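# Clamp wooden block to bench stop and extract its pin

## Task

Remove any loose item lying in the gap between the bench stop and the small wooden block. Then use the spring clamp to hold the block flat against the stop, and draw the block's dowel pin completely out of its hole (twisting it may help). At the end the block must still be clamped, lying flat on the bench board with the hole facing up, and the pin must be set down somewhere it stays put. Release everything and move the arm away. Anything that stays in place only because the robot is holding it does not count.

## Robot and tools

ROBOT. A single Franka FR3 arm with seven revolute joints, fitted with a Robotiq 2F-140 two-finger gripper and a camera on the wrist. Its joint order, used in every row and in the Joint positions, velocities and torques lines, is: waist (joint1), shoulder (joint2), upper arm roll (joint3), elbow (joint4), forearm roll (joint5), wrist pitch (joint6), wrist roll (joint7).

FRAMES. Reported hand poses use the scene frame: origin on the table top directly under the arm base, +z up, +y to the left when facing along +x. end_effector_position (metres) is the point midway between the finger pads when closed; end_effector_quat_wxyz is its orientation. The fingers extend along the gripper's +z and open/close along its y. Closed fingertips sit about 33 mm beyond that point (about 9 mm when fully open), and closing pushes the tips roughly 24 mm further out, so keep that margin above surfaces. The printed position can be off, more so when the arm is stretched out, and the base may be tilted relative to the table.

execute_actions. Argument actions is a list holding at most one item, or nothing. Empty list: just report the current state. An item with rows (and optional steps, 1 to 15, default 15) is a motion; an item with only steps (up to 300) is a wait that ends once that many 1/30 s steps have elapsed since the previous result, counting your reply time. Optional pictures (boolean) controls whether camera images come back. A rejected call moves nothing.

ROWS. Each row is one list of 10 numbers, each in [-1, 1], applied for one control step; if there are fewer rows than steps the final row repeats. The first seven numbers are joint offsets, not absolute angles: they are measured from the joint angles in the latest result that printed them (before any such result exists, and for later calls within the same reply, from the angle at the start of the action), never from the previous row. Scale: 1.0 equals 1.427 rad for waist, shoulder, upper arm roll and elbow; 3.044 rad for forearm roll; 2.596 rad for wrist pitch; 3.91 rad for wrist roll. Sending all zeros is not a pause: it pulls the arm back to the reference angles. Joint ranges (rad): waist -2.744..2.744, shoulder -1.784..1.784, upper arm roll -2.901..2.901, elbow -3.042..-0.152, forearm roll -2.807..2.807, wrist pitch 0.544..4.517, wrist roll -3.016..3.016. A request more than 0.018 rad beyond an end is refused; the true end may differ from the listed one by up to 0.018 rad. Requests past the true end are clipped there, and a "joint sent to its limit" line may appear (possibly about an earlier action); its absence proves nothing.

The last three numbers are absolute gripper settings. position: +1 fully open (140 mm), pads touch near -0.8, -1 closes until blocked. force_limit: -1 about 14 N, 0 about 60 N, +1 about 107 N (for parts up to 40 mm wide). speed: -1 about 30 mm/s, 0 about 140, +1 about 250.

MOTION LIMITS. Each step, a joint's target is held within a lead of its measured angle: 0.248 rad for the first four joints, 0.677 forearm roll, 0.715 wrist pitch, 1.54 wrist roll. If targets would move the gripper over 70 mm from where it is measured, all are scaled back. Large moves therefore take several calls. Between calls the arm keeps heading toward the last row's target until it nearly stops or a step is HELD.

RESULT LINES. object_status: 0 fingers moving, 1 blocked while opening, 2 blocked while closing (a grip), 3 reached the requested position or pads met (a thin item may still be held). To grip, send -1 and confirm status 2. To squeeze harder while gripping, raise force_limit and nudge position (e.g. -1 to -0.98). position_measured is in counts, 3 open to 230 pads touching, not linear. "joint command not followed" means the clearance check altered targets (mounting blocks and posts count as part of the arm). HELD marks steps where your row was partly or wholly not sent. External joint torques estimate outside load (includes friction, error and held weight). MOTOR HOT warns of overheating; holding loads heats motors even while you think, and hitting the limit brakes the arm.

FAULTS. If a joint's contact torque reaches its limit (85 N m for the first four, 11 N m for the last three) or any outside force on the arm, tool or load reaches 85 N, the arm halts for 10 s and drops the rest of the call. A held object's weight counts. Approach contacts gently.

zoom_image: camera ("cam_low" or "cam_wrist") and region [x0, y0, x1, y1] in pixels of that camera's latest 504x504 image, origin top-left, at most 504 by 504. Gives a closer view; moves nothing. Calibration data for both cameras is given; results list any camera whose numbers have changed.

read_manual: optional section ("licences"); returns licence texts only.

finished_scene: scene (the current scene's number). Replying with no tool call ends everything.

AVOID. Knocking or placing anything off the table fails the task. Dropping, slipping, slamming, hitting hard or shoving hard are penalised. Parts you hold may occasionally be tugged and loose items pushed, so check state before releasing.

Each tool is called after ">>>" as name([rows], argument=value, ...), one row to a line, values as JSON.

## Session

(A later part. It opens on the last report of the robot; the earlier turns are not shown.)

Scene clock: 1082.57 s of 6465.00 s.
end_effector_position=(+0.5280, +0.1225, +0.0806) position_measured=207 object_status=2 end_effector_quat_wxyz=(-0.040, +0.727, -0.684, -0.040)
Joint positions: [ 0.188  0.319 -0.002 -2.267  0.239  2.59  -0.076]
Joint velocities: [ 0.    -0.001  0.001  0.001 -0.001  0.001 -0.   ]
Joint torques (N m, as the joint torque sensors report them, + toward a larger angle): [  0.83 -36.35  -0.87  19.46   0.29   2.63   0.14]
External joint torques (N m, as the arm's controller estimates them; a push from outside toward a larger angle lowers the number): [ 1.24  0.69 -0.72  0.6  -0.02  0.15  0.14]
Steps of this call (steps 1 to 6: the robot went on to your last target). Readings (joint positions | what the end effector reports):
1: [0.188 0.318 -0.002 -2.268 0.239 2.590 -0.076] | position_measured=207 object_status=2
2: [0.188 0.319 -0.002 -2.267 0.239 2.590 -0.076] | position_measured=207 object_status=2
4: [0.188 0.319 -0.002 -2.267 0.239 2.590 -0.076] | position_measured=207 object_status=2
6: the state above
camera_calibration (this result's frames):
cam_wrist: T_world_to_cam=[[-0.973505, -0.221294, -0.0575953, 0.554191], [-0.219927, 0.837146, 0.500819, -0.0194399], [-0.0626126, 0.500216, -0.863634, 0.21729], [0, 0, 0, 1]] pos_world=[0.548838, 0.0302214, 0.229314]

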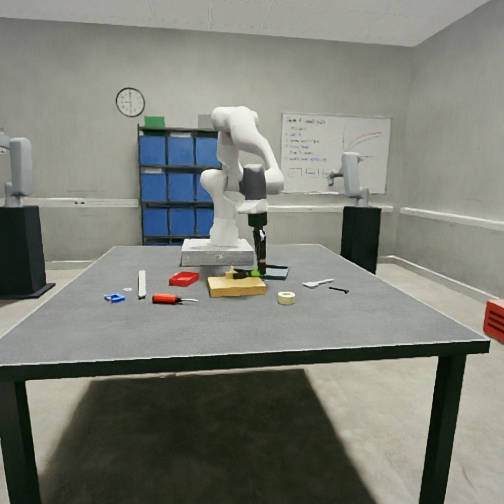

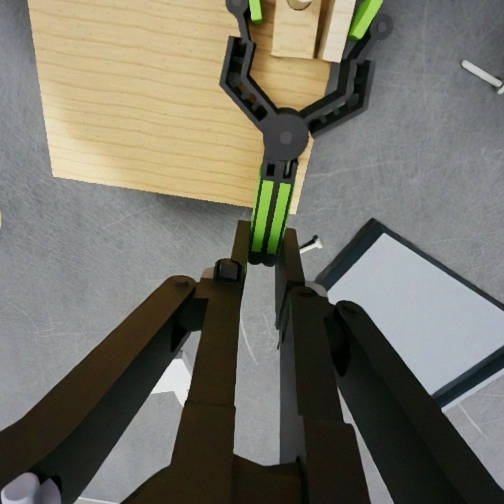

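>>> execute_actions([
  {"rows": [[0,-0.0014,0,-0.0012,0,0,0,-1,0.5,-0.5],[0,-0.0023,0,-0.0019,0,0,0,-1,0.5,-0.5],[0,-0.0032,0,-0.0024,0,0,0,-1,0.5,-0.5],[0,-0.0041,0,-0.0029,0,0,0,-1,0.5,-0.5],[0,-0.0049,0,-0.0034,0,0,0,-1,0.5,-0.5],[0,-0.0052,0,-0.0038,0,0,0,-1,0.5,-0.5],[0,-0.0057,0,-0.0046,0,0,0,-1,0.5,-0.5],[0,-0.0063,0,-0.0055,0,0,0,-1,0.5,-0.5],[0,-0.0069,0,-0.0064,0,0,0,-1,0.5,-0.5],[0,-0.0075,0,-0.0073,0,0,0,-1,0.5,-0.5],[0,-0.0081,0,-0.0082,0,0,0,-1,0.5,-0.5],[0,-0.0087,0,-0.0091,0,0,0,-1,0.5,-0.5],[0,-0.0093,0,-0.0100,0,0,0,-1,0.5,-0.5],[0,-0.0099,0,-0.0109,0,0,0,-1,0.5,-0.5],[0,-0.0103,0,-0.0116,0,0,0,-1,0.5,-0.5]], "steps": 15},
], pictures=false)

>>> execute_actions([
  {"steps": 10},
])

>>> zoom_image(camera="cam_wrist", region=[210, 0, 400, 130])

Scene clock: 1119.40 s of 6465.00 s.
end_effector_position=(+0.5239, +0.1217, +0.0815) position_measured=207 object_status=2 end_effector_quat_wxyz=(-0.039, +0.727, -0.684, -0.040)
Joint positions: [ 0.188  0.308 -0.002 -2.28   0.239  2.59  -0.076]
Joint velocities: [ 0.002 -0.024 -0.001 -0.035  0.     0.    -0.   ]
Joint torques (N m, as the joint torque sensors report them, + toward a larger angle): [  0.65 -39.43  -0.85  17.58   0.31   2.59   0.09]
External joint torques (N m, as the arm's controller estimates them; a push from outside toward a larger angle lowers the number): [ 1.13 -2.99 -0.63 -1.3  -0.01  0.13  0.09]
Steps of this call (steps 1 to 15: the robot went on to your last target; steps 16 to 90: nothing new was sent; then 33.33 s passed at rest; steps 91 to 105: all 15 steps of this action). Readings (joint positions | what the end effector reports):
91: [0.188 0.319 -0.002 -2.267 0.239 2.590 -0.076] | position_measured=207 object_status=2
92: [0.188 0.319 -0.002 -2.267 0.239 2.590 -0.076] | position_measured=207 object_status=2
94: [0.188 0.317 -0.002 -2.268 0.239 2.590 -0.076] | position_measured=207 object_status=2
98: [0.188 0.314 -0.002 -2.271 0.239 2.590 -0.076] | position_measured=207 object_status=2
105: the state above

Scene clock: 1119.73 s of 6465.00 s.
end_effector_position=(+0.5229, +0.1215, +0.0815) position_measured=207 object_status=2 end_effector_quat_wxyz=(-0.039, +0.727, -0.684, -0.041)
Joint positions: [ 0.188  0.307 -0.002 -2.282  0.239  2.59  -0.076]
Joint velocities: [ 0.001 -0.     0.001 -0.     0.    -0.     0.001]
Joint torques (N m, as the joint torque sensors report them, + toward a larger angle): [  0.9  -39.35  -0.89  17.74   0.31   2.6    0.15]
External joint torques (N m, as the arm's controller estimates them; a push from outside toward a larger angle lowers the number): [ 1.24 -2.79 -0.8  -1.07  0.    0.14  0.15]
Steps of this call (steps 1 to 10: the robot went on to your last target). Readings (joint positions | what the end effector reports):
1: [0.188 0.308 -0.002 -2.281 0.239 2.590 -0.076] | position_measured=207 object_status=2
2: [0.188 0.307 -0.002 -2.281 0.239 2.590 -0.076] | position_measured=207 object_status=2
4: [0.188 0.307 -0.002 -2.282 0.239 2.590 -0.076] | position_measured=207 object_status=2
8: [0.188 0.307 -0.002 -2.282 0.239 2.590 -0.076] | position_measured=207 object_status=2
10: the state above
camera_calibration (this result's frames):
cam_wrist: T_world_to_cam=[[-0.973687, -0.221281, -0.0544734, 0.548923], [-0.218347, 0.837438, 0.501021, -0.0211202], [-0.0652485, 0.499732, -0.863719, 0.21972], [0, 0, 0, 1]] pos_world=[0.544204, 0.0293519, 0.23026]

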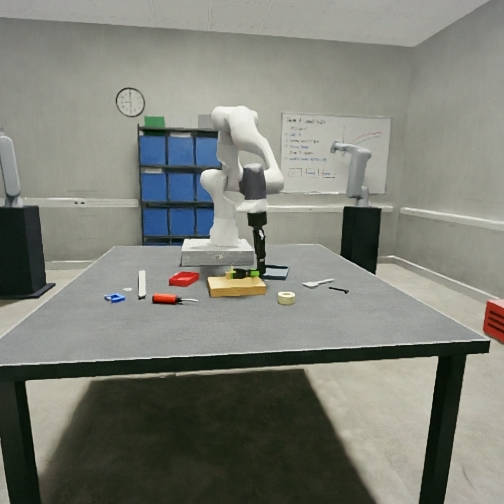

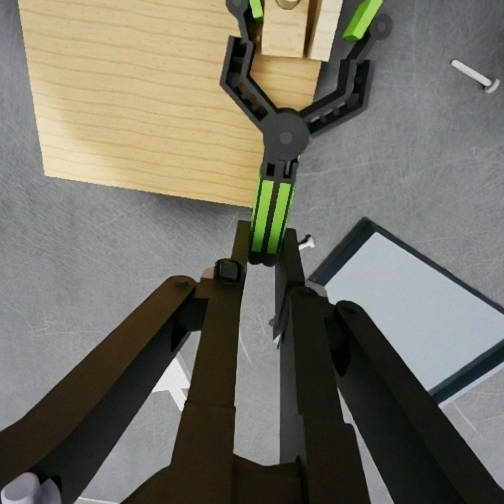

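Region (210, 0, 400, 130) of cam_wrist's 504x504 image, scaled by 2.653, with more detail than that image has; it fills the top 345 rows of this view, and the rest is white.

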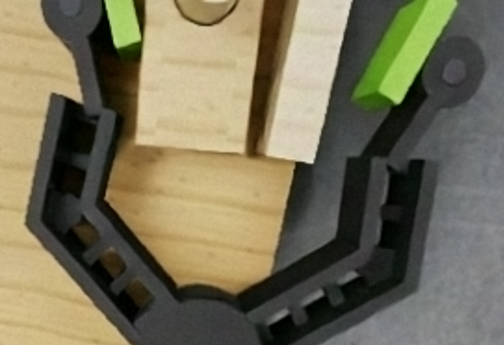

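>>> execute_actions([
  {"rows": [[0,-0.0015,0,-0.0008,0,0,0,-1,0.5,-0.5],[0,-0.0025,0,-0.0013,0,0,0,-1,0.5,-0.5],[0,-0.0031,0,-0.0016,0,0,0,-1,0.5,-0.5],[0,-0.0035,0,-0.0018,0,0,0,-1,0.5,-0.5],[0,-0.0035,0,-0.0018,0,0,0,-1,0.5,-0.5],[0,-0.0035,0,-0.0018,0,0,0,-0.075,0.5,-0.9]], "steps": 15},
], pictures=false)

>>> execute_actions([
  {"steps": 35},
])

>>> zoom_image(camera="cam_wrist", region=[190, 0, 400, 290])

Scene clock: 1137.60 s of 6465.00 s.
end_effector_position=(+0.5229, +0.1215, +0.0823) position_measured=188 object_status=0 end_effector_quat_wxyz=(-0.039, +0.727, -0.684, -0.040)
Joint positions: [ 0.188  0.304 -0.002 -2.284  0.239  2.59  -0.076]
Joint velocities: [-0.001  0.001 -0.    -0.     0.     0.001  0.001]
Joint torques (N m, as the joint torque sensors report them, + toward a larger angle): [  0.73 -39.51  -0.72  17.47   0.3    2.62   0.15]
External joint torques (N m, as the arm's controller estimates them; a push from outside toward a larger angle lowers the number): [ 1.16 -3.09 -0.54 -1.28 -0.01  0.16  0.16]
Steps of this call (steps 1 to 15: the robot went on to your last target; steps 16 to 90: nothing new was sent; then 14.37 s passed at rest; steps 91 to 105: all 15 steps of this action). Readings (joint positions | what the end effector reports):
91: [0.188 0.307 -0.002 -2.283 0.239 2.590 -0.076] | position_measured=207 object_status=2
92: [0.188 0.306 -0.002 -2.283 0.239 2.590 -0.076] | position_measured=207 object_status=2
94: [0.188 0.306 -0.002 -2.283 0.239 2.590 -0.076] | position_measured=207 object_status=2
98: [0.188 0.305 -0.002 -2.283 0.239 2.590 -0.076] | position_measured=203 object_status=0
105: the state above

Scene clock: 1138.77 s of 6465.00 s.
end_effector_position=(+0.5231, +0.1216, +0.0826) position_measured=138 object_status=3 end_effector_quat_wxyz=(-0.040, +0.727, -0.684, -0.040)
Joint positions: [ 0.188  0.304 -0.002 -2.284  0.239  2.59  -0.076]
Joint velocities: [ 0.    -0.001  0.001  0.001  0.    -0.001 -0.002]
Joint torques (N m, as the joint torque sensors report them, + toward a larger angle): [  0.97 -38.93  -1.09  17.78   0.27   2.61   0.13]
External joint torques (N m, as the arm's controller estimates them; a push from outside toward a larger angle lowers the number): [ 1.36 -2.51 -0.96 -0.96 -0.04  0.15  0.13]
Steps of this call (steps 1 to 15: the robot went on to your last target; steps 16 to 35: nothing new was sent). Readings (joint positions | what the end effector reports):
1: [0.188 0.304 -0.002 -2.284 0.239 2.590 -0.076] | position_measured=185 object_status=0
2: [0.188 0.304 -0.002 -2.284 0.239 2.590 -0.076] | position_measured=183 object_status=0
4: [0.188 0.304 -0.002 -2.284 0.239 2.590 -0.076] | position_measured=179 object_status=0
8: [0.188 0.304 -0.002 -2.284 0.239 2.590 -0.076] | position_measured=170 object_status=0
35: the state above
The arm was judged still, so your last target was given up. Only a new action makes it travel on or press farther. Fingers that are still opening or closing keep moving.
camera_calibration (this result's frames):
cam_wrist: T_world_to_cam=[[-0.973609, -0.221238, -0.0560349, 0.549182], [-0.219095, 0.837307, 0.500914, -0.0212022], [-0.0639025, 0.499971, -0.863681, 0.219877], [0, 0, 0, 1]] pos_world=[0.544093, 0.0293204, 0.231297]

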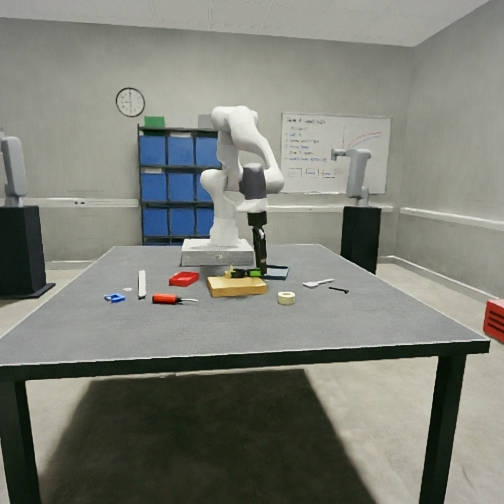

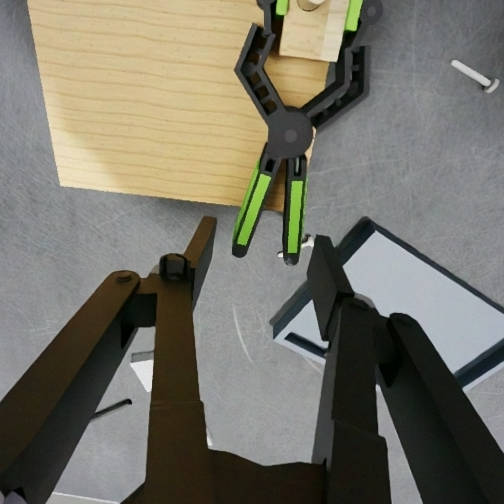

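Region (190, 0, 400, 290) of cam_wrist's 504x504 image, scaled by 1.738, with more detail than that image has; it fills the left 365 columns of this view, and the rest is white.

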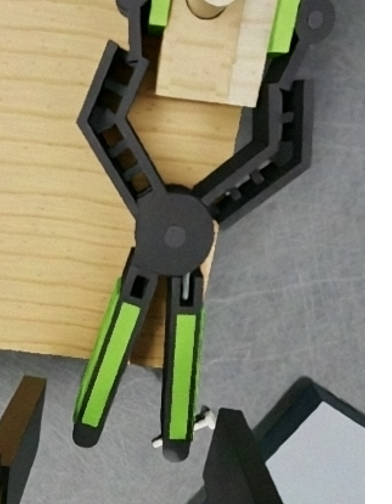

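>>> execute_actions([
  {"rows": [[0,-0.003,0,0.0005,0,-0.004,0,-0.075,0,-0.5],[0,-0.008,0,0.001,-0.002,-0.009,0,-0.075,0,-0.5],[0,-0.016,0,0.002,-0.006,-0.015,0,-0.075,0,-0.5],[-0.002,-0.026,0,0.003,-0.012,-0.022,0,-0.075,0,-0.5],[-0.007,-0.037,0,0.004,-0.020,-0.029,0,-0.075,0,-0.5],[-0.015,-0.048,0,0.005,-0.029,-0.036,0,-0.075,0,-0.5],[-0.026,-0.059,0,0.006,-0.038,-0.042,0,-0.075,0,-0.5],[-0.040,-0.068,0,0.007,-0.047,-0.047,0,-0.435,0,-0.5],[-0.056,-0.076,0,0.008,-0.055,-0.051,0,-0.435,0,-0.5],[-0.073,-0.082,0,0.0085,-0.062,-0.054,0,-0.435,0,-0.5],[-0.089,-0.0855,0,0.009,-0.067,-0.0555,0,-0.435,0,-0.5],[-0.104,-0.087,0,0.009,-0.070,-0.0555,0,-0.435,0,-0.5],[-0.116,-0.087,0,0.009,-0.0719,-0.0555,0,-0.435,0,-0.5],[-0.125,-0.087,0,0.009,-0.0719,-0.0555,0,-0.435,0,-0.5],[-0.1305,-0.087,0,0.009,-0.0719,-0.0555,0,-0.435,0,-0.5]], "steps": 15},
], pictures=false)

>>> execute_actions([
  {"steps": 22},
])

>>> zoom_image(camera="cam_wrist", region=[190, 140, 350, 300])

>>> zoom_image(camera="cam_low", region=[205, 245, 280, 295])

Scene clock: 1203.87 s of 6465.00 s.
end_effector_position=(+0.5407, +0.0256, +0.1433) position_measured=169 object_status=0 end_effector_quat_wxyz=(-0.016, +0.731, -0.682, +0.002)
Joint positions: [ 0.033  0.181 -0.002 -2.269  0.052  2.472 -0.076]
Joint velocities: [-0.486 -0.041 -0.07  -0.    -0.229 -0.124  0.   ]
Joint torques (N m, as the joint torque sensors report them, + toward a larger angle): [  4.63 -34.32   2.69  19.18  -0.55   2.01   0.11]
External joint torques (N m, as the arm's controller estimates them; a push from outside toward a larger angle lowers the number): [-0.08 -2.77 -1.82  0.58 -0.96 -0.24  0.12]
Steps of this call (steps 1 to 90: nothing new was sent; then 61.60 s passed at rest; steps 91 to 105: all 15 steps of this action). Readings (joint positions | what the end effector reports):
91: [0.188 0.304 -0.002 -2.284 0.239 2.589 -0.076] | position_measured=138 object_status=3
92: [0.188 0.302 -0.002 -2.284 0.239 2.586 -0.076] | position_measured=138 object_status=3
94: [0.187 0.293 -0.002 -2.284 0.230 2.573 -0.076] | position_measured=138 object_status=3
98: [0.166 0.244 0.001 -2.280 0.167 2.527 -0.076] | position_measured=138 object_status=0
105: the state above

Scene clock: 1204.60 s of 6465.00 s.
end_effector_position=(+0.5339, +0.0034, +0.1416) position_measured=184 object_status=3 end_effector_quat_wxyz=(-0.002, +0.727, -0.687, +0.000)
Joint positions: [ 0.     0.18  -0.004 -2.269  0.024  2.449 -0.076]
Joint velocities: [ 0.    -0.     0.001 -0.    -0.001 -0.002 -0.   ]
Joint torques (N m, as the joint torque sensors report them, + toward a larger angle): [  1.43 -35.95   0.25  19.26  -0.4    2.27   0.12]
External joint torques (N m, as the arm's controller estimates them; a push from outside toward a larger angle lowers the number): [ 1.85 -1.58  0.49 -1.37 -0.91 -0.25  0.12]
Steps of this call (steps 1 to 22: the robot went on to your last target). Readings (joint positions | what the end effector reports):
1: [0.020 0.180 -0.004 -2.269 0.045 2.468 -0.076] | position_measured=174 object_status=0
2: [0.010 0.180 -0.006 -2.269 0.040 2.465 -0.076] | position_measured=178 object_status=0
4: [0.001 0.180 -0.007 -2.269 0.033 2.459 -0.076] | position_measured=184 object_status=0
8: [0.000 0.180 -0.005 -2.269 0.027 2.454 -0.076] | position_measured=184 object_status=0
22: the state above
camera_calibration (this result's frames):
cam_wrist: T_world_to_cam=[[-0.974135, -0.222658, -0.0385235, 0.534682], [-0.218951, 0.887929, 0.404528, 0.0639474], [-0.0558652, 0.4025, -0.913714, 0.333705], [0, 0, 0, 1]] pos_world=[0.553497, -0.0720459, 0.29964]

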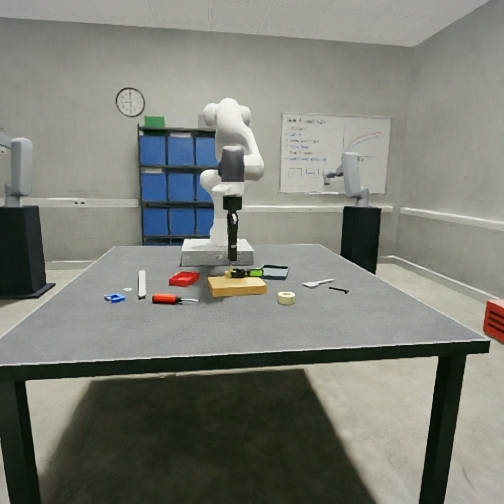

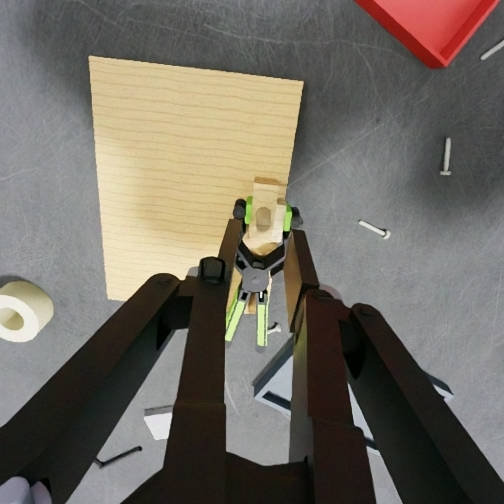

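Region (190, 140, 350, 300) of cam_wrist's 504x504 image, scaled by 3.150, with more detail than that image has.

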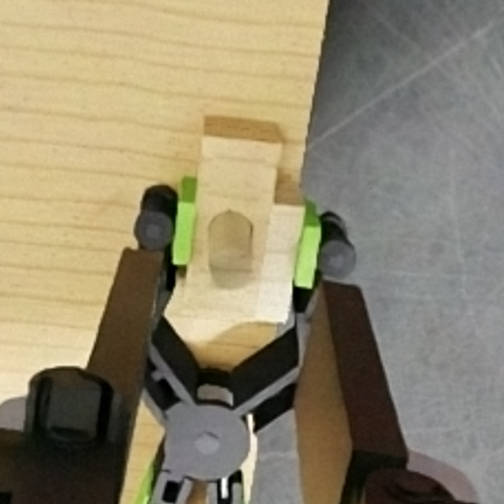

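Region (205, 245, 280, 295) of cam_low's 504x504 image, scaled by 6.720, with more detail than that image has.

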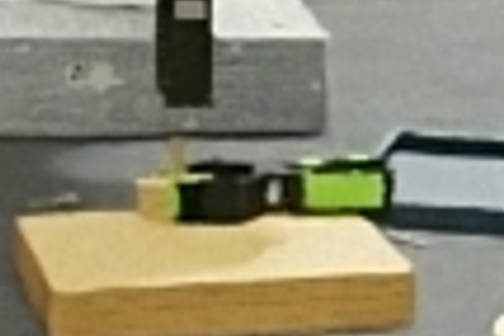

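>>> zoom_image(camera="cam_wrist", region=[225, 170, 310, 255])

Region (225, 170, 310, 255) of cam_wrist's 504x504 image, scaled by 5.929, with more detail than that image has.

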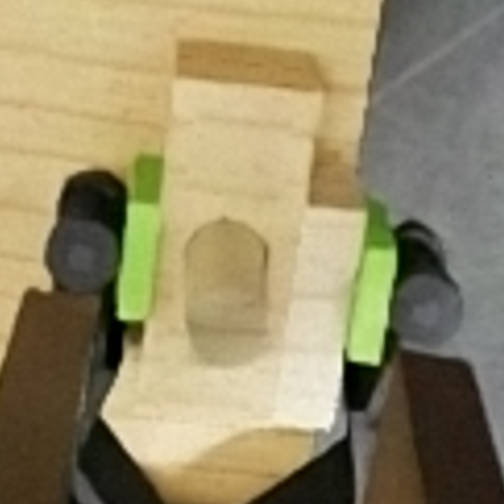

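>>> execute_actions([
  {"rows": [[-0.0015,0.001,0,0.001,0,0.003,0,-0.435,0,-0.7],[-0.0025,0.003,0,0.0015,0,0.006,0,-0.435,0,-0.7],[-0.0035,0.007,0,0.002,0,0.010,0,-0.435,0,-0.7],[-0.0045,0.012,0,0.0025,0,0.014,0,-0.435,0,-0.7],[-0.0053,0.018,0,0.003,0,0.018,0,-0.435,0,-0.7],[-0.0059,0.025,0,0.003,0,0.022,0,-0.435,0,-0.7],[-0.0062,0.032,0,0.003,0,0.026,0,-0.435,0,-0.7],[-0.0062,0.039,0,0.003,0,0.0295,0,-0.435,0,-0.7],[-0.0062,0.046,0,0.003,0,0.0325,0,-0.435,0,-0.7],[-0.0062,0.0525,0,0.003,0,0.035,0,-0.435,0,-0.7],[-0.0062,0.058,0,0.003,0,0.0365,0,-0.435,0,-0.7],[-0.0062,0.063,0,0.003,0,0.0374,0,-0.435,0,-0.7],[-0.0062,0.067,0,0.003,0,0.0374,0,-0.435,0,-0.7],[-0.0062,0.0695,0,0.003,0,0.0374,0,-0.435,0,-0.7],[-0.0062,0.0710,0,0.003,0,0.0374,0,-0.435,0,-0.7]], "steps": 15},
], pictures=false)

>>> execute_actions([
  {"steps": 18},
])

>>> zoom_image(camera="cam_wrist", region=[215, 190, 315, 290])

>>> zoom_image(camera="cam_low", region=[205, 245, 280, 295])

Scene clock: 1268.33 s of 6465.00 s.
end_effector_position=(+0.5356, -0.0017, +0.1016) position_measured=184 object_status=3 end_effector_quat_wxyz=(+0.001, +0.724, -0.690, -0.002)
Joint positions: [-0.007  0.271 -0.003 -2.265  0.024  2.528 -0.076]
Joint velocities: [-0.001  0.159 -0.002 -0.005  0.002  0.087  0.   ]
Joint torques (N m, as the joint torque sensors report them, + toward a larger angle): [  0.12 -38.79  -1.    19.84   0.51   3.34   0.14]
External joint torques (N m, as the arm's controller estimates them; a push from outside toward a larger angle lowers the number): [ 0.64  0.04 -0.76 -0.82  0.04  0.66  0.14]
Steps of this call (steps 1 to 15: the robot went on to your last target; steps 16 to 90: nothing new was sent; then 60.23 s passed at rest; steps 91 to 105: all 15 steps of this action). Readings (joint positions | what the end effector reports):
91: [0.000 0.180 -0.003 -2.270 0.024 2.449 -0.076] | position_measured=184 object_status=3
92: [0.000 0.181 -0.003 -2.269 0.024 2.451 -0.076] | position_measured=184 object_status=3
94: [-0.002 0.184 -0.003 -2.268 0.024 2.460 -0.076] | position_measured=184 object_status=3
98: [-0.006 0.211 -0.003 -2.265 0.024 2.488 -0.076] | position_measured=184 object_status=3
105: the state above

Scene clock: 1268.93 s of 6465.00 s.
end_effector_position=(+0.5375, -0.0019, +0.0978) position_measured=184 object_status=3 end_effector_quat_wxyz=(-0.001, +0.724, -0.690, +0.000)
Joint positions: [-0.007  0.28  -0.003 -2.266  0.024  2.543 -0.076]
Joint velocities: [ 0.001 -0.    -0.     0.     0.002  0.002 -0.001]
Joint torques (N m, as the joint torque sensors report them, + toward a larger angle): [  0.25 -36.25  -1.22  19.17   0.48   3.11   0.11]
External joint torques (N m, as the arm's controller estimates them; a push from outside toward a larger angle lowers the number): [ 0.69 -0.09 -1.06 -0.1   0.03  0.61  0.11]
Steps of this call (steps 1 to 18: the robot went on to your last target). Readings (joint positions | what the end effector reports):
1: [-0.007 0.275 -0.003 -2.265 0.024 2.530 -0.076] | position_measured=184 object_status=3
2: [-0.007 0.278 -0.003 -2.266 0.024 2.532 -0.076] | position_measured=184 object_status=3
4: [-0.007 0.280 -0.003 -2.266 0.024 2.536 -0.076] | position_measured=184 object_status=3
8: [-0.007 0.280 -0.003 -2.266 0.024 2.540 -0.076] | position_measured=184 object_status=3
18: the state above
camera_calibration (this result's frames):
cam_wrist: T_world_to_cam=[[-0.976077, -0.214371, -0.0363048, 0.536234], [-0.210597, 0.890644, 0.402993, 0.0827885], [-0.0540553, 0.400998, -0.914483, 0.295189], [0, 0, 0, 1]] pos_world=[0.556798, -0.0771522, 0.25605]

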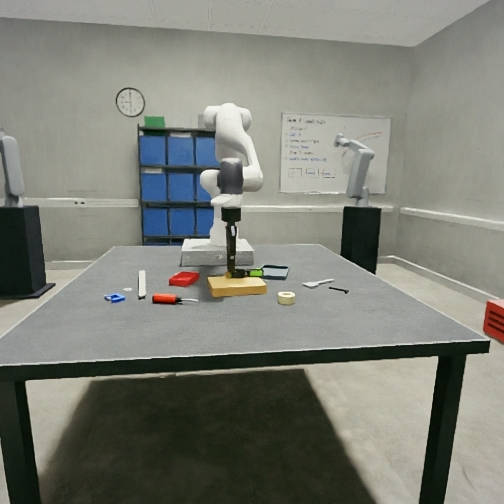

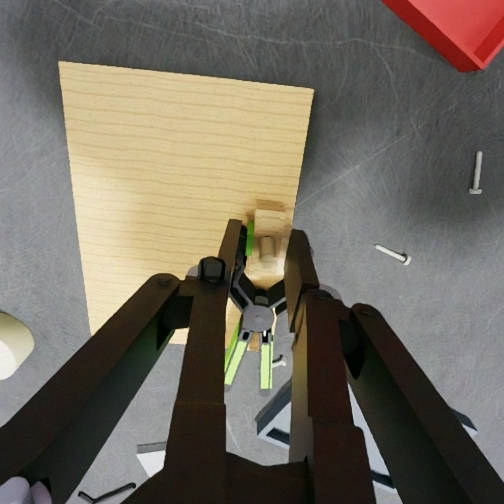

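Region (215, 190, 315, 290) of cam_wrist's 504x504 image, scaled by 5.040, with more detail than that image has.

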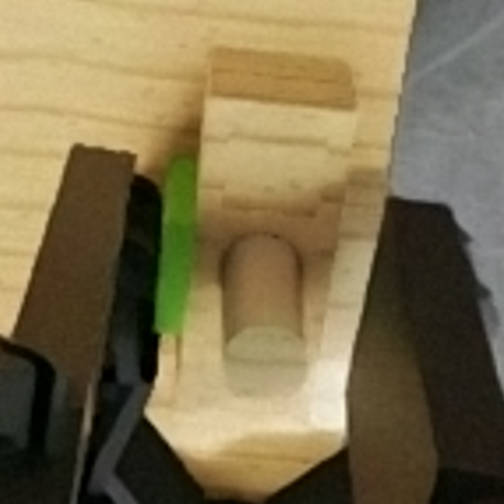

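Region (205, 245, 280, 295) of cam_low's 504x504 image, scaled by 6.720, with more detail than that image has.

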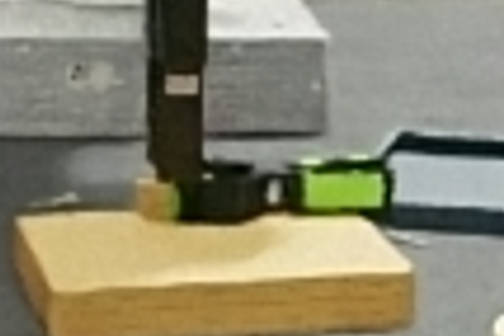

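>>> execute_actions([
  {"rows": [[0,-0.0014,0,-0.0010,0,0,0,-0.435,0,-0.7],[0,-0.0021,0,-0.0018,0,0,0,-0.435,0,-0.7],[0,-0.0026,0,-0.0025,0,0,0,-0.435,0,-0.7],[0,-0.0031,0,-0.0032,0,0,0,-0.435,0,-0.7],[0,-0.0036,0,-0.0039,0,0,0,-0.435,0,-0.7],[0,-0.0040,0,-0.0046,0,0,0,-0.435,0,-0.7],[0,-0.0043,0,-0.0051,0,0,0,-0.435,0,-0.7],[0,-0.0046,0,-0.0055,0,0,0,-0.435,0,-0.7]], "steps": 15},
])

>>> zoom_image(camera="cam_wrist", region=[215, 190, 315, 290])

Scene clock: 1294.40 s of 6465.00 s.
end_effector_position=(+0.5353, -0.0019, +0.0978) position_measured=184 object_status=3 end_effector_quat_wxyz=(-0.000, +0.724, -0.690, -0.000)
Joint positions: [-0.007  0.276 -0.003 -2.272  0.024  2.544 -0.076]
Joint velocities: [-0.001 -0.001  0.     0.001 -0.001 -0.    -0.001]
Joint torques (N m, as the joint torque sensors report them, + toward a larger angle): [  1.07 -38.54  -1.13  18.51   0.44   2.57   0.12]
External joint torques (N m, as the arm's controller estimates them; a push from outside toward a larger angle lowers the number): [ 1.57 -2.3  -0.91 -0.91 -0.01  0.04  0.12]
Steps of this call (steps 1 to 15: the robot went on to your last target; steps 16 to 90: nothing new was sent; then 21.97 s passed at rest; steps 91 to 105: all 15 steps of this action). Readings (joint positions | what the end effector reports):
91: [-0.007 0.280 -0.003 -2.266 0.024 2.544 -0.076] | position_measured=184 object_status=3
92: [-0.007 0.280 -0.003 -2.266 0.024 2.544 -0.076] | position_measured=184 object_status=3
94: [-0.007 0.279 -0.003 -2.267 0.024 2.544 -0.076] | position_measured=184 object_status=3
98: [-0.007 0.277 -0.003 -2.270 0.024 2.544 -0.076] | position_measured=184 object_status=3
105: the state above
camera_calibration (this result's frames):
cam_wrist: T_world_to_cam=[[-0.976151, -0.214285, -0.0347854, 0.53394], [-0.20989, 0.890656, 0.403334, 0.0819473], [-0.0554469, 0.401017, -0.914391, 0.295748], [0, 0, 0, 1]] pos_world=[0.554805, -0.0771712, 0.255951]

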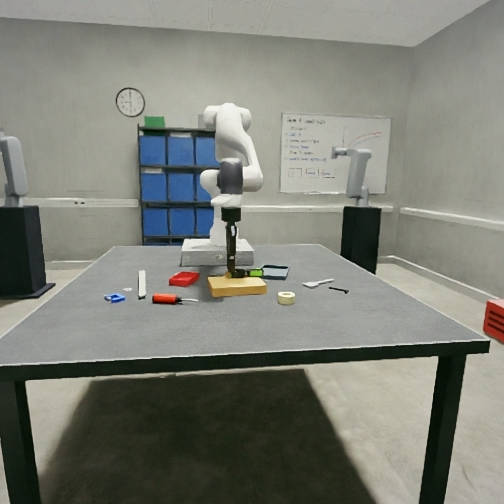

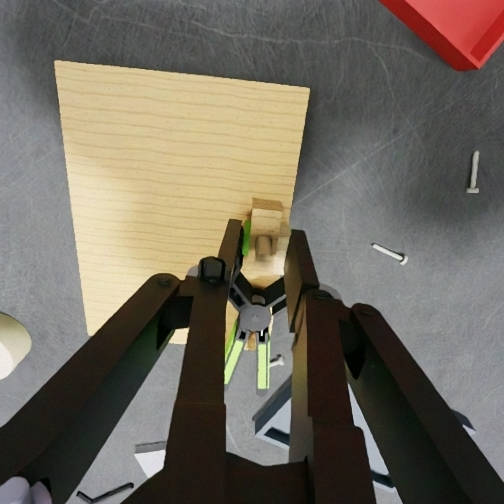

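Region (215, 190, 315, 290) of cam_wrist's 504x504 image, scaled by 5.040, with more detail than that image has.

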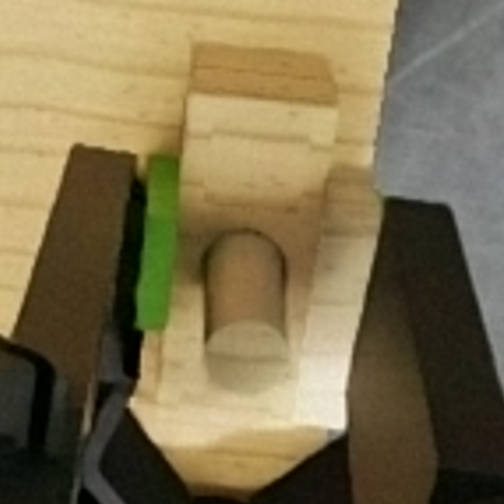

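>>> execute_actions([
  {"rows": [[0,0,0,0,0,0,0,-1,0,-0.7]], "steps": 15},
], pictures=false)

>>> execute_actions([
  {"steps": 8},
], pictures=false)

>>> execute_actions([
  {"rows": [[0,-0.0015,0,0,0,-0.0008,0.02,-1,0,-0.7],[0,-0.0025,0,0,0,-0.0012,0.05,-1,0,-0.7],[0,-0.0030,0,0,0,-0.0015,0.08,-1,0,-0.7],[0,-0.0033,0,0,0,-0.0017,0.11,-1,0,-0.7],[0,-0.0036,0,0,0,-0.0019,0.14,-1,0,-0.7],[0,-0.0040,0,0,0,-0.0021,0.17,-1,0,-0.7],[0,-0.0044,0,0,0,-0.0023,0.20,-1,0,-0.7],[0,-0.0048,0,0,0,-0.0025,0.22,-1,0,-0.7],[0,-0.0052,0,0,0,-0.0027,0.24,-1,0,-0.7],[0,-0.0056,0,0,0,-0.0029,0.26,-1,0,-0.7],[0,-0.0060,0,0,0,-0.0031,0.275,-1,0,-0.7],[0,-0.0064,0,0,0,-0.0033,0.29,-1,0,-0.7],[0,-0.0068,0,0,0,-0.0035,0.30,-1,0,-0.7],[0,-0.0071,0,0,0,-0.0036,0.30,-1,0,-0.7],[0,-0.0074,0,0,0,-0.0037,0.30,-1,0,-0.7]], "steps": 15},
], pictures=false)

>>> execute_actions([
  {"steps": 22},
])

>>> zoom_image(camera="cam_low", region=[205, 245, 280, 295])

Scene clock: 1317.33 s of 6465.00 s.
end_effector_position=(+0.5352, -0.0019, +0.0978) position_measured=220 object_status=0 end_effector_quat_wxyz=(-0.000, +0.724, -0.690, -0.000)
Joint positions: [-0.007  0.276 -0.003 -2.272  0.024  2.544 -0.076]
Joint velocities: [ 0.001  0.     0.001 -0.    -0.001 -0.    -0.001]
Joint torques (N m, as the joint torque sensors report them, + toward a larger angle): [  0.98 -37.12  -0.83  19.22   0.38   2.65   0.1 ]
External joint torques (N m, as the arm's controller estimates them; a push from outside toward a larger angle lowers the number): [ 1.35 -1.   -0.73 -0.09 -0.07  0.15  0.1 ]
Steps of this call (steps 1 to 15: the robot went on to your last target; steps 16 to 90: nothing new was sent; then 19.43 s passed at rest; steps 91 to 105: all 15 steps of this action). Readings (joint positions | what the end effector reports):
91: [-0.007 0.276 -0.003 -2.272 0.024 2.544 -0.076] | position_measured=184 object_status=0
92: [-0.007 0.276 -0.003 -2.272 0.024 2.544 -0.076] | position_measured=186 object_status=0
94: [-0.007 0.276 -0.003 -2.272 0.024 2.544 -0.076] | position_measured=193 object_status=0
98: [-0.007 0.276 -0.003 -2.272 0.024 2.544 -0.076] | position_measured=207 object_status=0
105: the state above

Scene clock: 1317.60 s of 6465.00 s.
end_effector_position=(+0.5352, -0.0019, +0.0978) position_measured=220 object_status=2 end_effector_quat_wxyz=(-0.000, +0.724, -0.690, -0.000)
Joint positions: [-0.007  0.276 -0.003 -2.272  0.024  2.544 -0.076]
Joint velocities: [0.    0.001 0.    0.001 0.001 0.001 0.   ]
Joint torques (N m, as the joint torque sensors report them, + toward a larger angle): [  0.56 -36.93  -0.91  19.19   0.45   2.66   0.14]
External joint torques (N m, as the arm's controller estimates them; a push from outside toward a larger angle lowers the number): [ 0.92 -0.9  -0.82 -0.13  0.    0.15  0.14]
Steps of this call (steps 1 to 8: the robot went on to your last target). Readings (joint positions | what the end effector reports):
1: [-0.007 0.276 -0.003 -2.272 0.024 2.544 -0.076] | position_measured=220 object_status=0
2: [-0.007 0.276 -0.003 -2.272 0.024 2.544 -0.076] | position_measured=220 object_status=0
4: [-0.007 0.276 -0.003 -2.272 0.024 2.544 -0.076] | position_measured=220 object_status=2
8: the state above

Scene clock: 1318.10 s of 6465.00 s.
end_effector_position=(+0.5344, -0.0018, +0.0995) position_measured=220 object_status=2 end_effector_quat_wxyz=(-0.001, -0.430, +0.903, +0.001)
Joint positions: [-0.007  0.271 -0.003 -2.272  0.024  2.537  0.654]
Joint velocities: [-0.    -0.013 -0.001  0.     0.001 -0.012  1.447]
Joint torques (N m, as the joint torque sensors report them, + toward a larger angle): [  1.12 -40.26  -0.89  19.43   0.44   2.5    0.64]
External joint torques (N m, as the arm's controller estimates them; a push from outside toward a larger angle lowers the number): [ 1.52 -4.23 -0.75 -0.04  0.    0.01  0.66]
Steps of this call (steps 1 to 15: all 15 steps of this action). Readings (joint positions | what the end effector reports):
1: [-0.007 0.276 -0.003 -2.272 0.024 2.544 -0.070] | position_measured=220 object_status=2
2: [-0.007 0.276 -0.003 -2.272 0.024 2.543 -0.054] | position_measured=220 object_status=2
4: [-0.007 0.275 -0.003 -2.272 0.024 2.543 0.009] | position_measured=220 object_status=2
8: [-0.007 0.274 -0.003 -2.272 0.024 2.541 0.227] | position_measured=220 object_status=2
15: the state above

Scene clock: 1318.83 s of 6465.00 s.
end_effector_position=(+0.5342, -0.0018, +0.1003) position_measured=220 object_status=2 end_effector_quat_wxyz=(-0.001, -0.243, +0.970, +0.001)
Joint positions: [-0.007  0.269 -0.003 -2.272  0.024  2.535  1.051]
Joint velocities: [ 0.    -0.     0.     0.001 -0.001 -0.002  0.13 ]
Joint torques (N m, as the joint torque sensors report them, + toward a larger angle): [  0.83 -40.01  -0.99  18.93   0.45   2.47   0.46]
External joint torques (N m, as the arm's controller estimates them; a push from outside toward a larger angle lowers the number): [ 1.23 -4.1  -0.86 -0.42 -0.01  0.02  0.46]
Steps of this call (steps 1 to 22: the robot went on to your last target). Readings (joint positions | what the end effector reports):
1: [-0.007 0.271 -0.003 -2.272 0.024 2.537 0.699] | position_measured=220 object_status=2
2: [-0.007 0.271 -0.003 -2.272 0.024 2.536 0.740] | position_measured=220 object_status=2
4: [-0.007 0.270 -0.003 -2.272 0.024 2.536 0.809] | position_measured=220 object_status=2
8: [-0.007 0.270 -0.003 -2.272 0.024 2.536 0.909] | position_measured=220 object_status=2
22: the state above
camera_calibration (this result's frames):
cam_wrist: T_world_to_cam=[[-0.612526, 0.789806, -0.0319036, 0.340217], [0.716004, 0.571485, 0.400927, -0.414367], [0.334887, 0.222735, -0.915554, 0.089285], [0, 0, 0, 1]] pos_world=[0.47518, -0.0517878, 0.258731]

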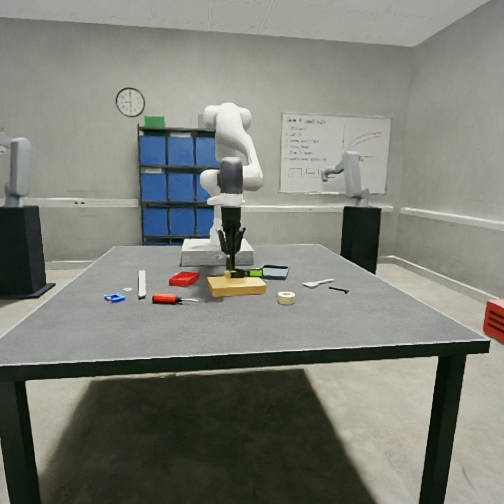

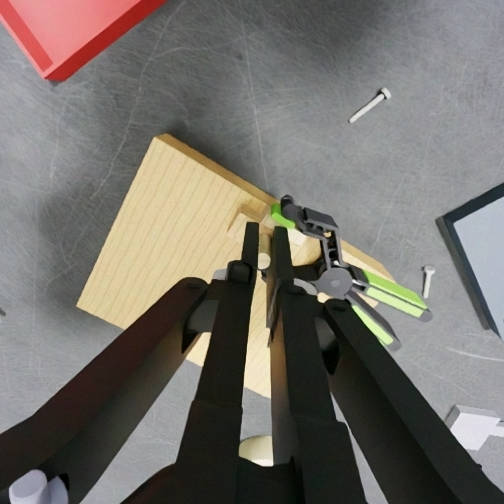

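Region (205, 245, 280, 295) of cam_low's 504x504 image, scaled by 6.720, with more detail than that image has.

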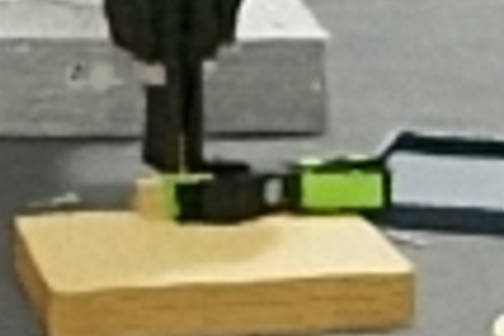

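>>> execute_actions([
  {"rows": [[0,-0.0020,0,0,0,0,-0.01,-1,0,-0.7],[0,-0.0026,0,0,0,0,-0.04,-1,0,-0.7],[0,-0.0030,0,0,0,-0.0002,-0.08,-1,0,-0.7],[0,-0.0035,0,0,0,-0.0004,-0.12,-1,0,-0.7],[0,-0.0041,0,0,0,-0.0007,-0.16,-1,0,-0.7],[0,-0.0048,0,0,0,-0.0010,-0.20,-1,0,-0.7],[0,-0.0055,0,0,0,-0.0014,-0.24,-1,0,-0.7],[0,-0.0062,0,0,0,-0.0018,-0.275,-1,0,-0.7],[0,-0.0069,0,0,0,-0.0022,-0.305,-1,0,-0.7],[0,-0.0076,0,0,0,-0.0026,-0.33,-1,0,-0.7],[0,-0.0083,0,0,0,-0.0030,-0.35,-1,0,-0.7],[0,-0.0090,0,0,0,-0.0033,-0.365,-1,0,-0.7],[0,-0.0097,0,0,0,-0.0036,-0.375,-1,0,-0.7],[0,-0.0104,0,0,0,-0.0038,-0.38,-1,0,-0.7],[0,-0.0110,0,0,0,-0.0039,-0.38,-1,0,-0.7]], "steps": 15},
], pictures=false)

>>> execute_actions([
  {"steps": 20},
])

>>> zoom_image(camera="cam_low", region=[205, 245, 280, 295])

Scene clock: 1337.93 s of 6465.00 s.
end_effector_position=(+0.5348, -0.0017, +0.1044) position_measured=220 object_status=2 end_effector_quat_wxyz=(+0.000, -0.641, +0.767, +0.001)
Joint positions: [-0.007  0.261 -0.003 -2.273  0.024  2.529  0.151]
Joint velocities: [-0.    -0.031  0.002  0.     0.    -0.02  -1.921]
Joint torques (N m, as the joint torque sensors report them, + toward a larger angle): [  0.67 -39.75  -0.8   19.22   0.44   2.52  -0.61]
External joint torques (N m, as the arm's controller estimates them; a push from outside toward a larger angle lowers the number): [ 1.02 -4.1  -0.71 -0.26 -0.02  0.   -0.64]
Steps of this call (steps 1 to 30: the robot went on to your last target; steps 31 to 90: nothing new was sent; then 15.60 s passed at rest; steps 91 to 105: all 15 steps of this action). Readings (joint positions | what the end effector reports):
91: [-0.007 0.269 -0.003 -2.272 0.024 2.535 1.085] | position_measured=220 object_status=2
92: [-0.007 0.269 -0.003 -2.272 0.024 2.535 1.068] | position_measured=220 object_status=2
94: [-0.007 0.269 -0.003 -2.272 0.024 2.535 0.995] | position_measured=220 object_status=2
98: [-0.007 0.267 -0.003 -2.273 0.024 2.534 0.718] | position_measured=220 object_status=2
105: the state above

Scene clock: 1338.60 s of 6465.00 s.
end_effector_position=(+0.5354, -0.0017, +0.1063) position_measured=220 object_status=2 end_effector_quat_wxyz=(-0.001, +0.815, -0.579, +0.000)
Joint positions: [-0.007  0.257 -0.003 -2.273  0.024  2.527 -0.364]
Joint velocities: [ 0.     0.001 -0.    -0.001  0.     0.001 -0.215]
Joint torques (N m, as the joint torque sensors report them, + toward a larger angle): [  0.78 -38.8   -1.17  19.43   0.41   2.4   -0.3 ]
External joint torques (N m, as the arm's controller estimates them; a push from outside toward a larger angle lowers the number): [ 1.18 -3.15 -1.04 -0.1  -0.05 -0.09 -0.31]
Steps of this call (steps 1 to 20: the robot went on to your last target). Readings (joint positions | what the end effector reports):
1: [-0.007 0.260 -0.003 -2.273 0.024 2.528 0.091] | position_measured=220 object_status=2
2: [-0.007 0.259 -0.003 -2.273 0.024 2.528 0.037] | position_measured=220 object_status=2
4: [-0.007 0.258 -0.003 -2.273 0.024 2.528 -0.055] | position_measured=220 object_status=2
8: [-0.007 0.257 -0.003 -2.273 0.024 2.527 -0.187] | position_measured=220 object_status=2
20: the state above
camera_calibration (this result's frames):
cam_wrist: T_world_to_cam=[[-0.875096, -0.482549, -0.0367845, 0.480011], [-0.454896, 0.794244, 0.402797, 0.209351], [-0.165153, 0.369219, -0.91455, 0.36219], [0, 0, 0, 1]] pos_world=[0.575106, -0.0683751, 0.264572]

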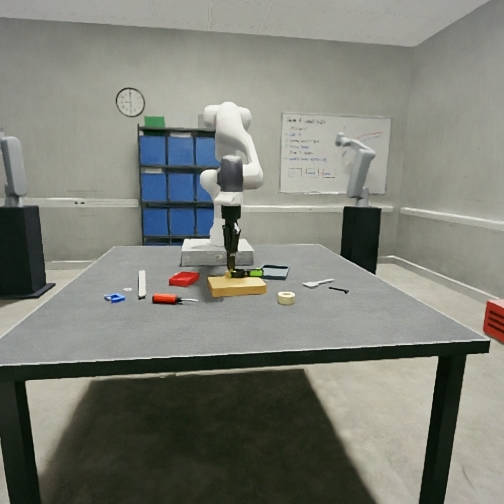

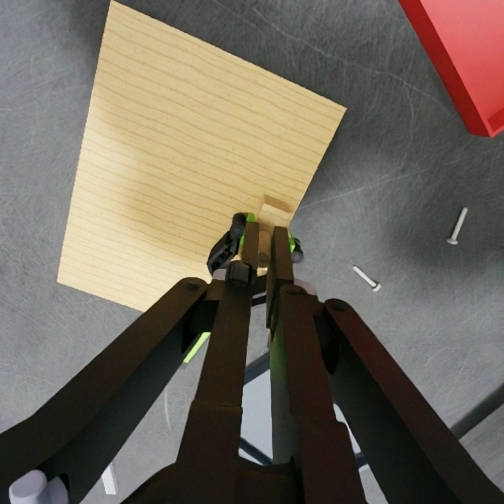

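Region (205, 245, 280, 295) of cam_low's 504x504 image, scaled by 6.720, with more detail than that image has.

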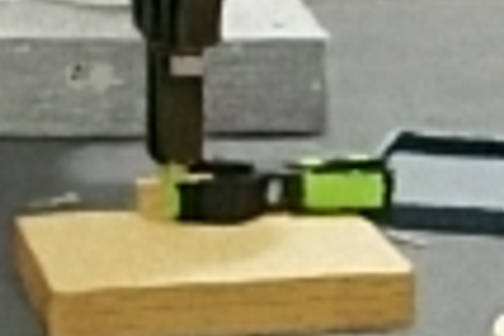

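>>> execute_actions([
  {"rows": [[0,-0.0018,0,0,0,-0.0006,0.0,-1,0,-0.7],[0,-0.0024,0,0,0,-0.0012,0.03,-1,0,-0.7],[0,-0.0030,0,0,0,-0.0018,0.065,-1,0,-0.7],[0,-0.0038,0,0,0,-0.0024,0.10,-1,0,-0.7],[0,-0.0048,0,0,0,-0.0030,0.135,-1,0,-0.7],[0,-0.0059,0,0,0,-0.0037,0.17,-1,0,-0.7],[0,-0.0070,0,0,0,-0.0044,0.20,-1,0,-0.7],[0,-0.0082,0,0,0,-0.0051,0.225,-1,0,-0.7],[0,-0.0094,0,0,0,-0.0058,0.25,-1,0,-0.7],[0,-0.0106,0,0,0,-0.0065,0.27,-1,0,-0.7],[0,-0.0118,0,0,0,-0.0072,0.285,-1,0,-0.7],[0,-0.0130,0,0,0,-0.0078,0.295,-1,0,-0.7],[0,-0.0142,0,0,0,-0.0083,0.30,-1,0,-0.7],[0,-0.0153,0,0,0,-0.0086,0.30,-1,0,-0.7],[0,-0.0163,0,0,0,-0.0086,0.30,-1,0,-0.7]], "steps": 15},
], pictures=false)

>>> execute_actions([
  {"steps": 18},
])

>>> zoom_image(camera="cam_low", region=[205, 245, 280, 295])

Scene clock: 1360.17 s of 6465.00 s.
end_effector_position=(+0.5352, -0.0014, +0.1138) position_measured=220 object_status=2 end_effector_quat_wxyz=(+0.001, -0.560, +0.829, +0.000)
Joint positions: [-0.007  0.24  -0.003 -2.273  0.024  2.511  0.356]
Joint velocities: [-0.    -0.054  0.001 -0.    -0.    -0.024  1.481]
Joint torques (N m, as the joint torque sensors report them, + toward a larger angle): [  1.05 -37.85  -1.19  19.95   0.47   2.37   0.79]
External joint torques (N m, as the arm's controller estimates them; a push from outside toward a larger angle lowers the number): [ 1.29 -2.46 -1.17 -0.05  0.01 -0.08  0.81]
Steps of this call (steps 1 to 45: the robot went on to your last target; steps 46 to 110: nothing new was sent; then 17.40 s passed at rest; steps 111 to 125: all 15 steps of this action). Readings (joint positions | what the end effector reports):
111: [-0.007 0.257 -0.003 -2.273 0.024 2.527 -0.424] | position_measured=220 object_status=2
112: [-0.007 0.257 -0.003 -2.273 0.024 2.526 -0.409] | position_measured=220 object_status=2
114: [-0.007 0.256 -0.003 -2.273 0.024 2.526 -0.343] | position_measured=220 object_status=2
118: [-0.007 0.253 -0.003 -2.273 0.024 2.521 -0.103] | position_measured=220 object_status=2
125: the state above

Scene clock: 1360.77 s of 6465.00 s.
end_effector_position=(+0.5353, -0.0014, +0.1159) position_measured=220 object_status=2 end_effector_quat_wxyz=(+0.002, -0.391, +0.921, +0.000)
Joint positions: [-0.007  0.236 -0.003 -2.273  0.024  2.507  0.741]
Joint velocities: [-0.001 -0.001  0.    -0.001  0.    -0.001  0.206]
Joint torques (N m, as the joint torque sensors report them, + toward a larger angle): [  0.83 -38.02  -0.77  19.61   0.51   2.3    0.49]
External joint torques (N m, as the arm's controller estimates them; a push from outside toward a larger angle lowers the number): [ 1.38 -2.73 -0.48 -0.16  0.04 -0.15  0.49]
Steps of this call (steps 1 to 18: the robot went on to your last target). Readings (joint positions | what the end effector reports):
1: [-0.007 0.239 -0.003 -2.273 0.024 2.510 0.402] | position_measured=220 object_status=2
2: [-0.007 0.237 -0.003 -2.273 0.024 2.510 0.444] | position_measured=220 object_status=2
4: [-0.007 0.236 -0.003 -2.273 0.024 2.509 0.515] | position_measured=220 object_status=2
8: [-0.007 0.236 -0.003 -2.273 0.024 2.508 0.617] | position_measured=220 object_status=2
18: the state above
camera_calibration (this result's frames):
cam_wrist: T_world_to_cam=[[-0.824381, 0.564886, -0.0360551, 0.454622], [0.50464, 0.762323, 0.405219, -0.308682], [0.256388, 0.31586, -0.913509, 0.14495], [0, 0, 0, 1]] pos_world=[0.493392, -0.067278, 0.273888]

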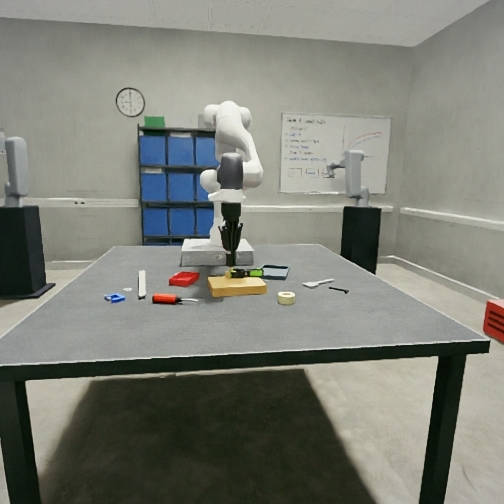

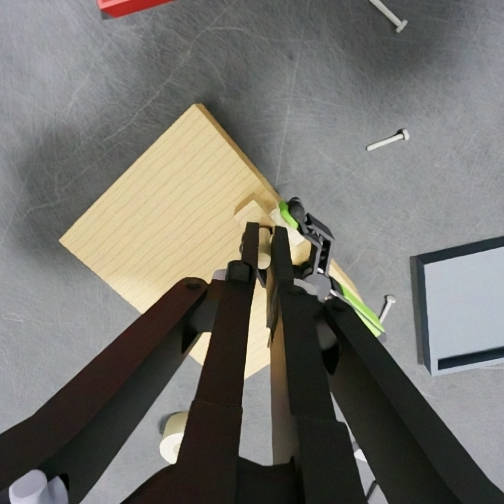

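Region (205, 245, 280, 295) of cam_low's 504x504 image, scaled by 6.720, with more detail than that image has.

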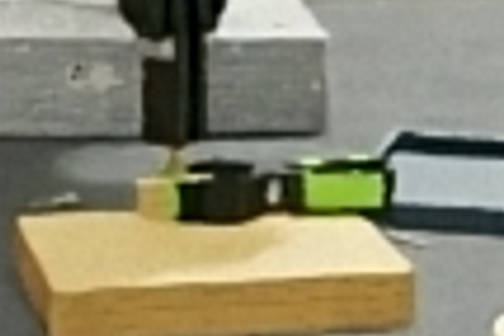

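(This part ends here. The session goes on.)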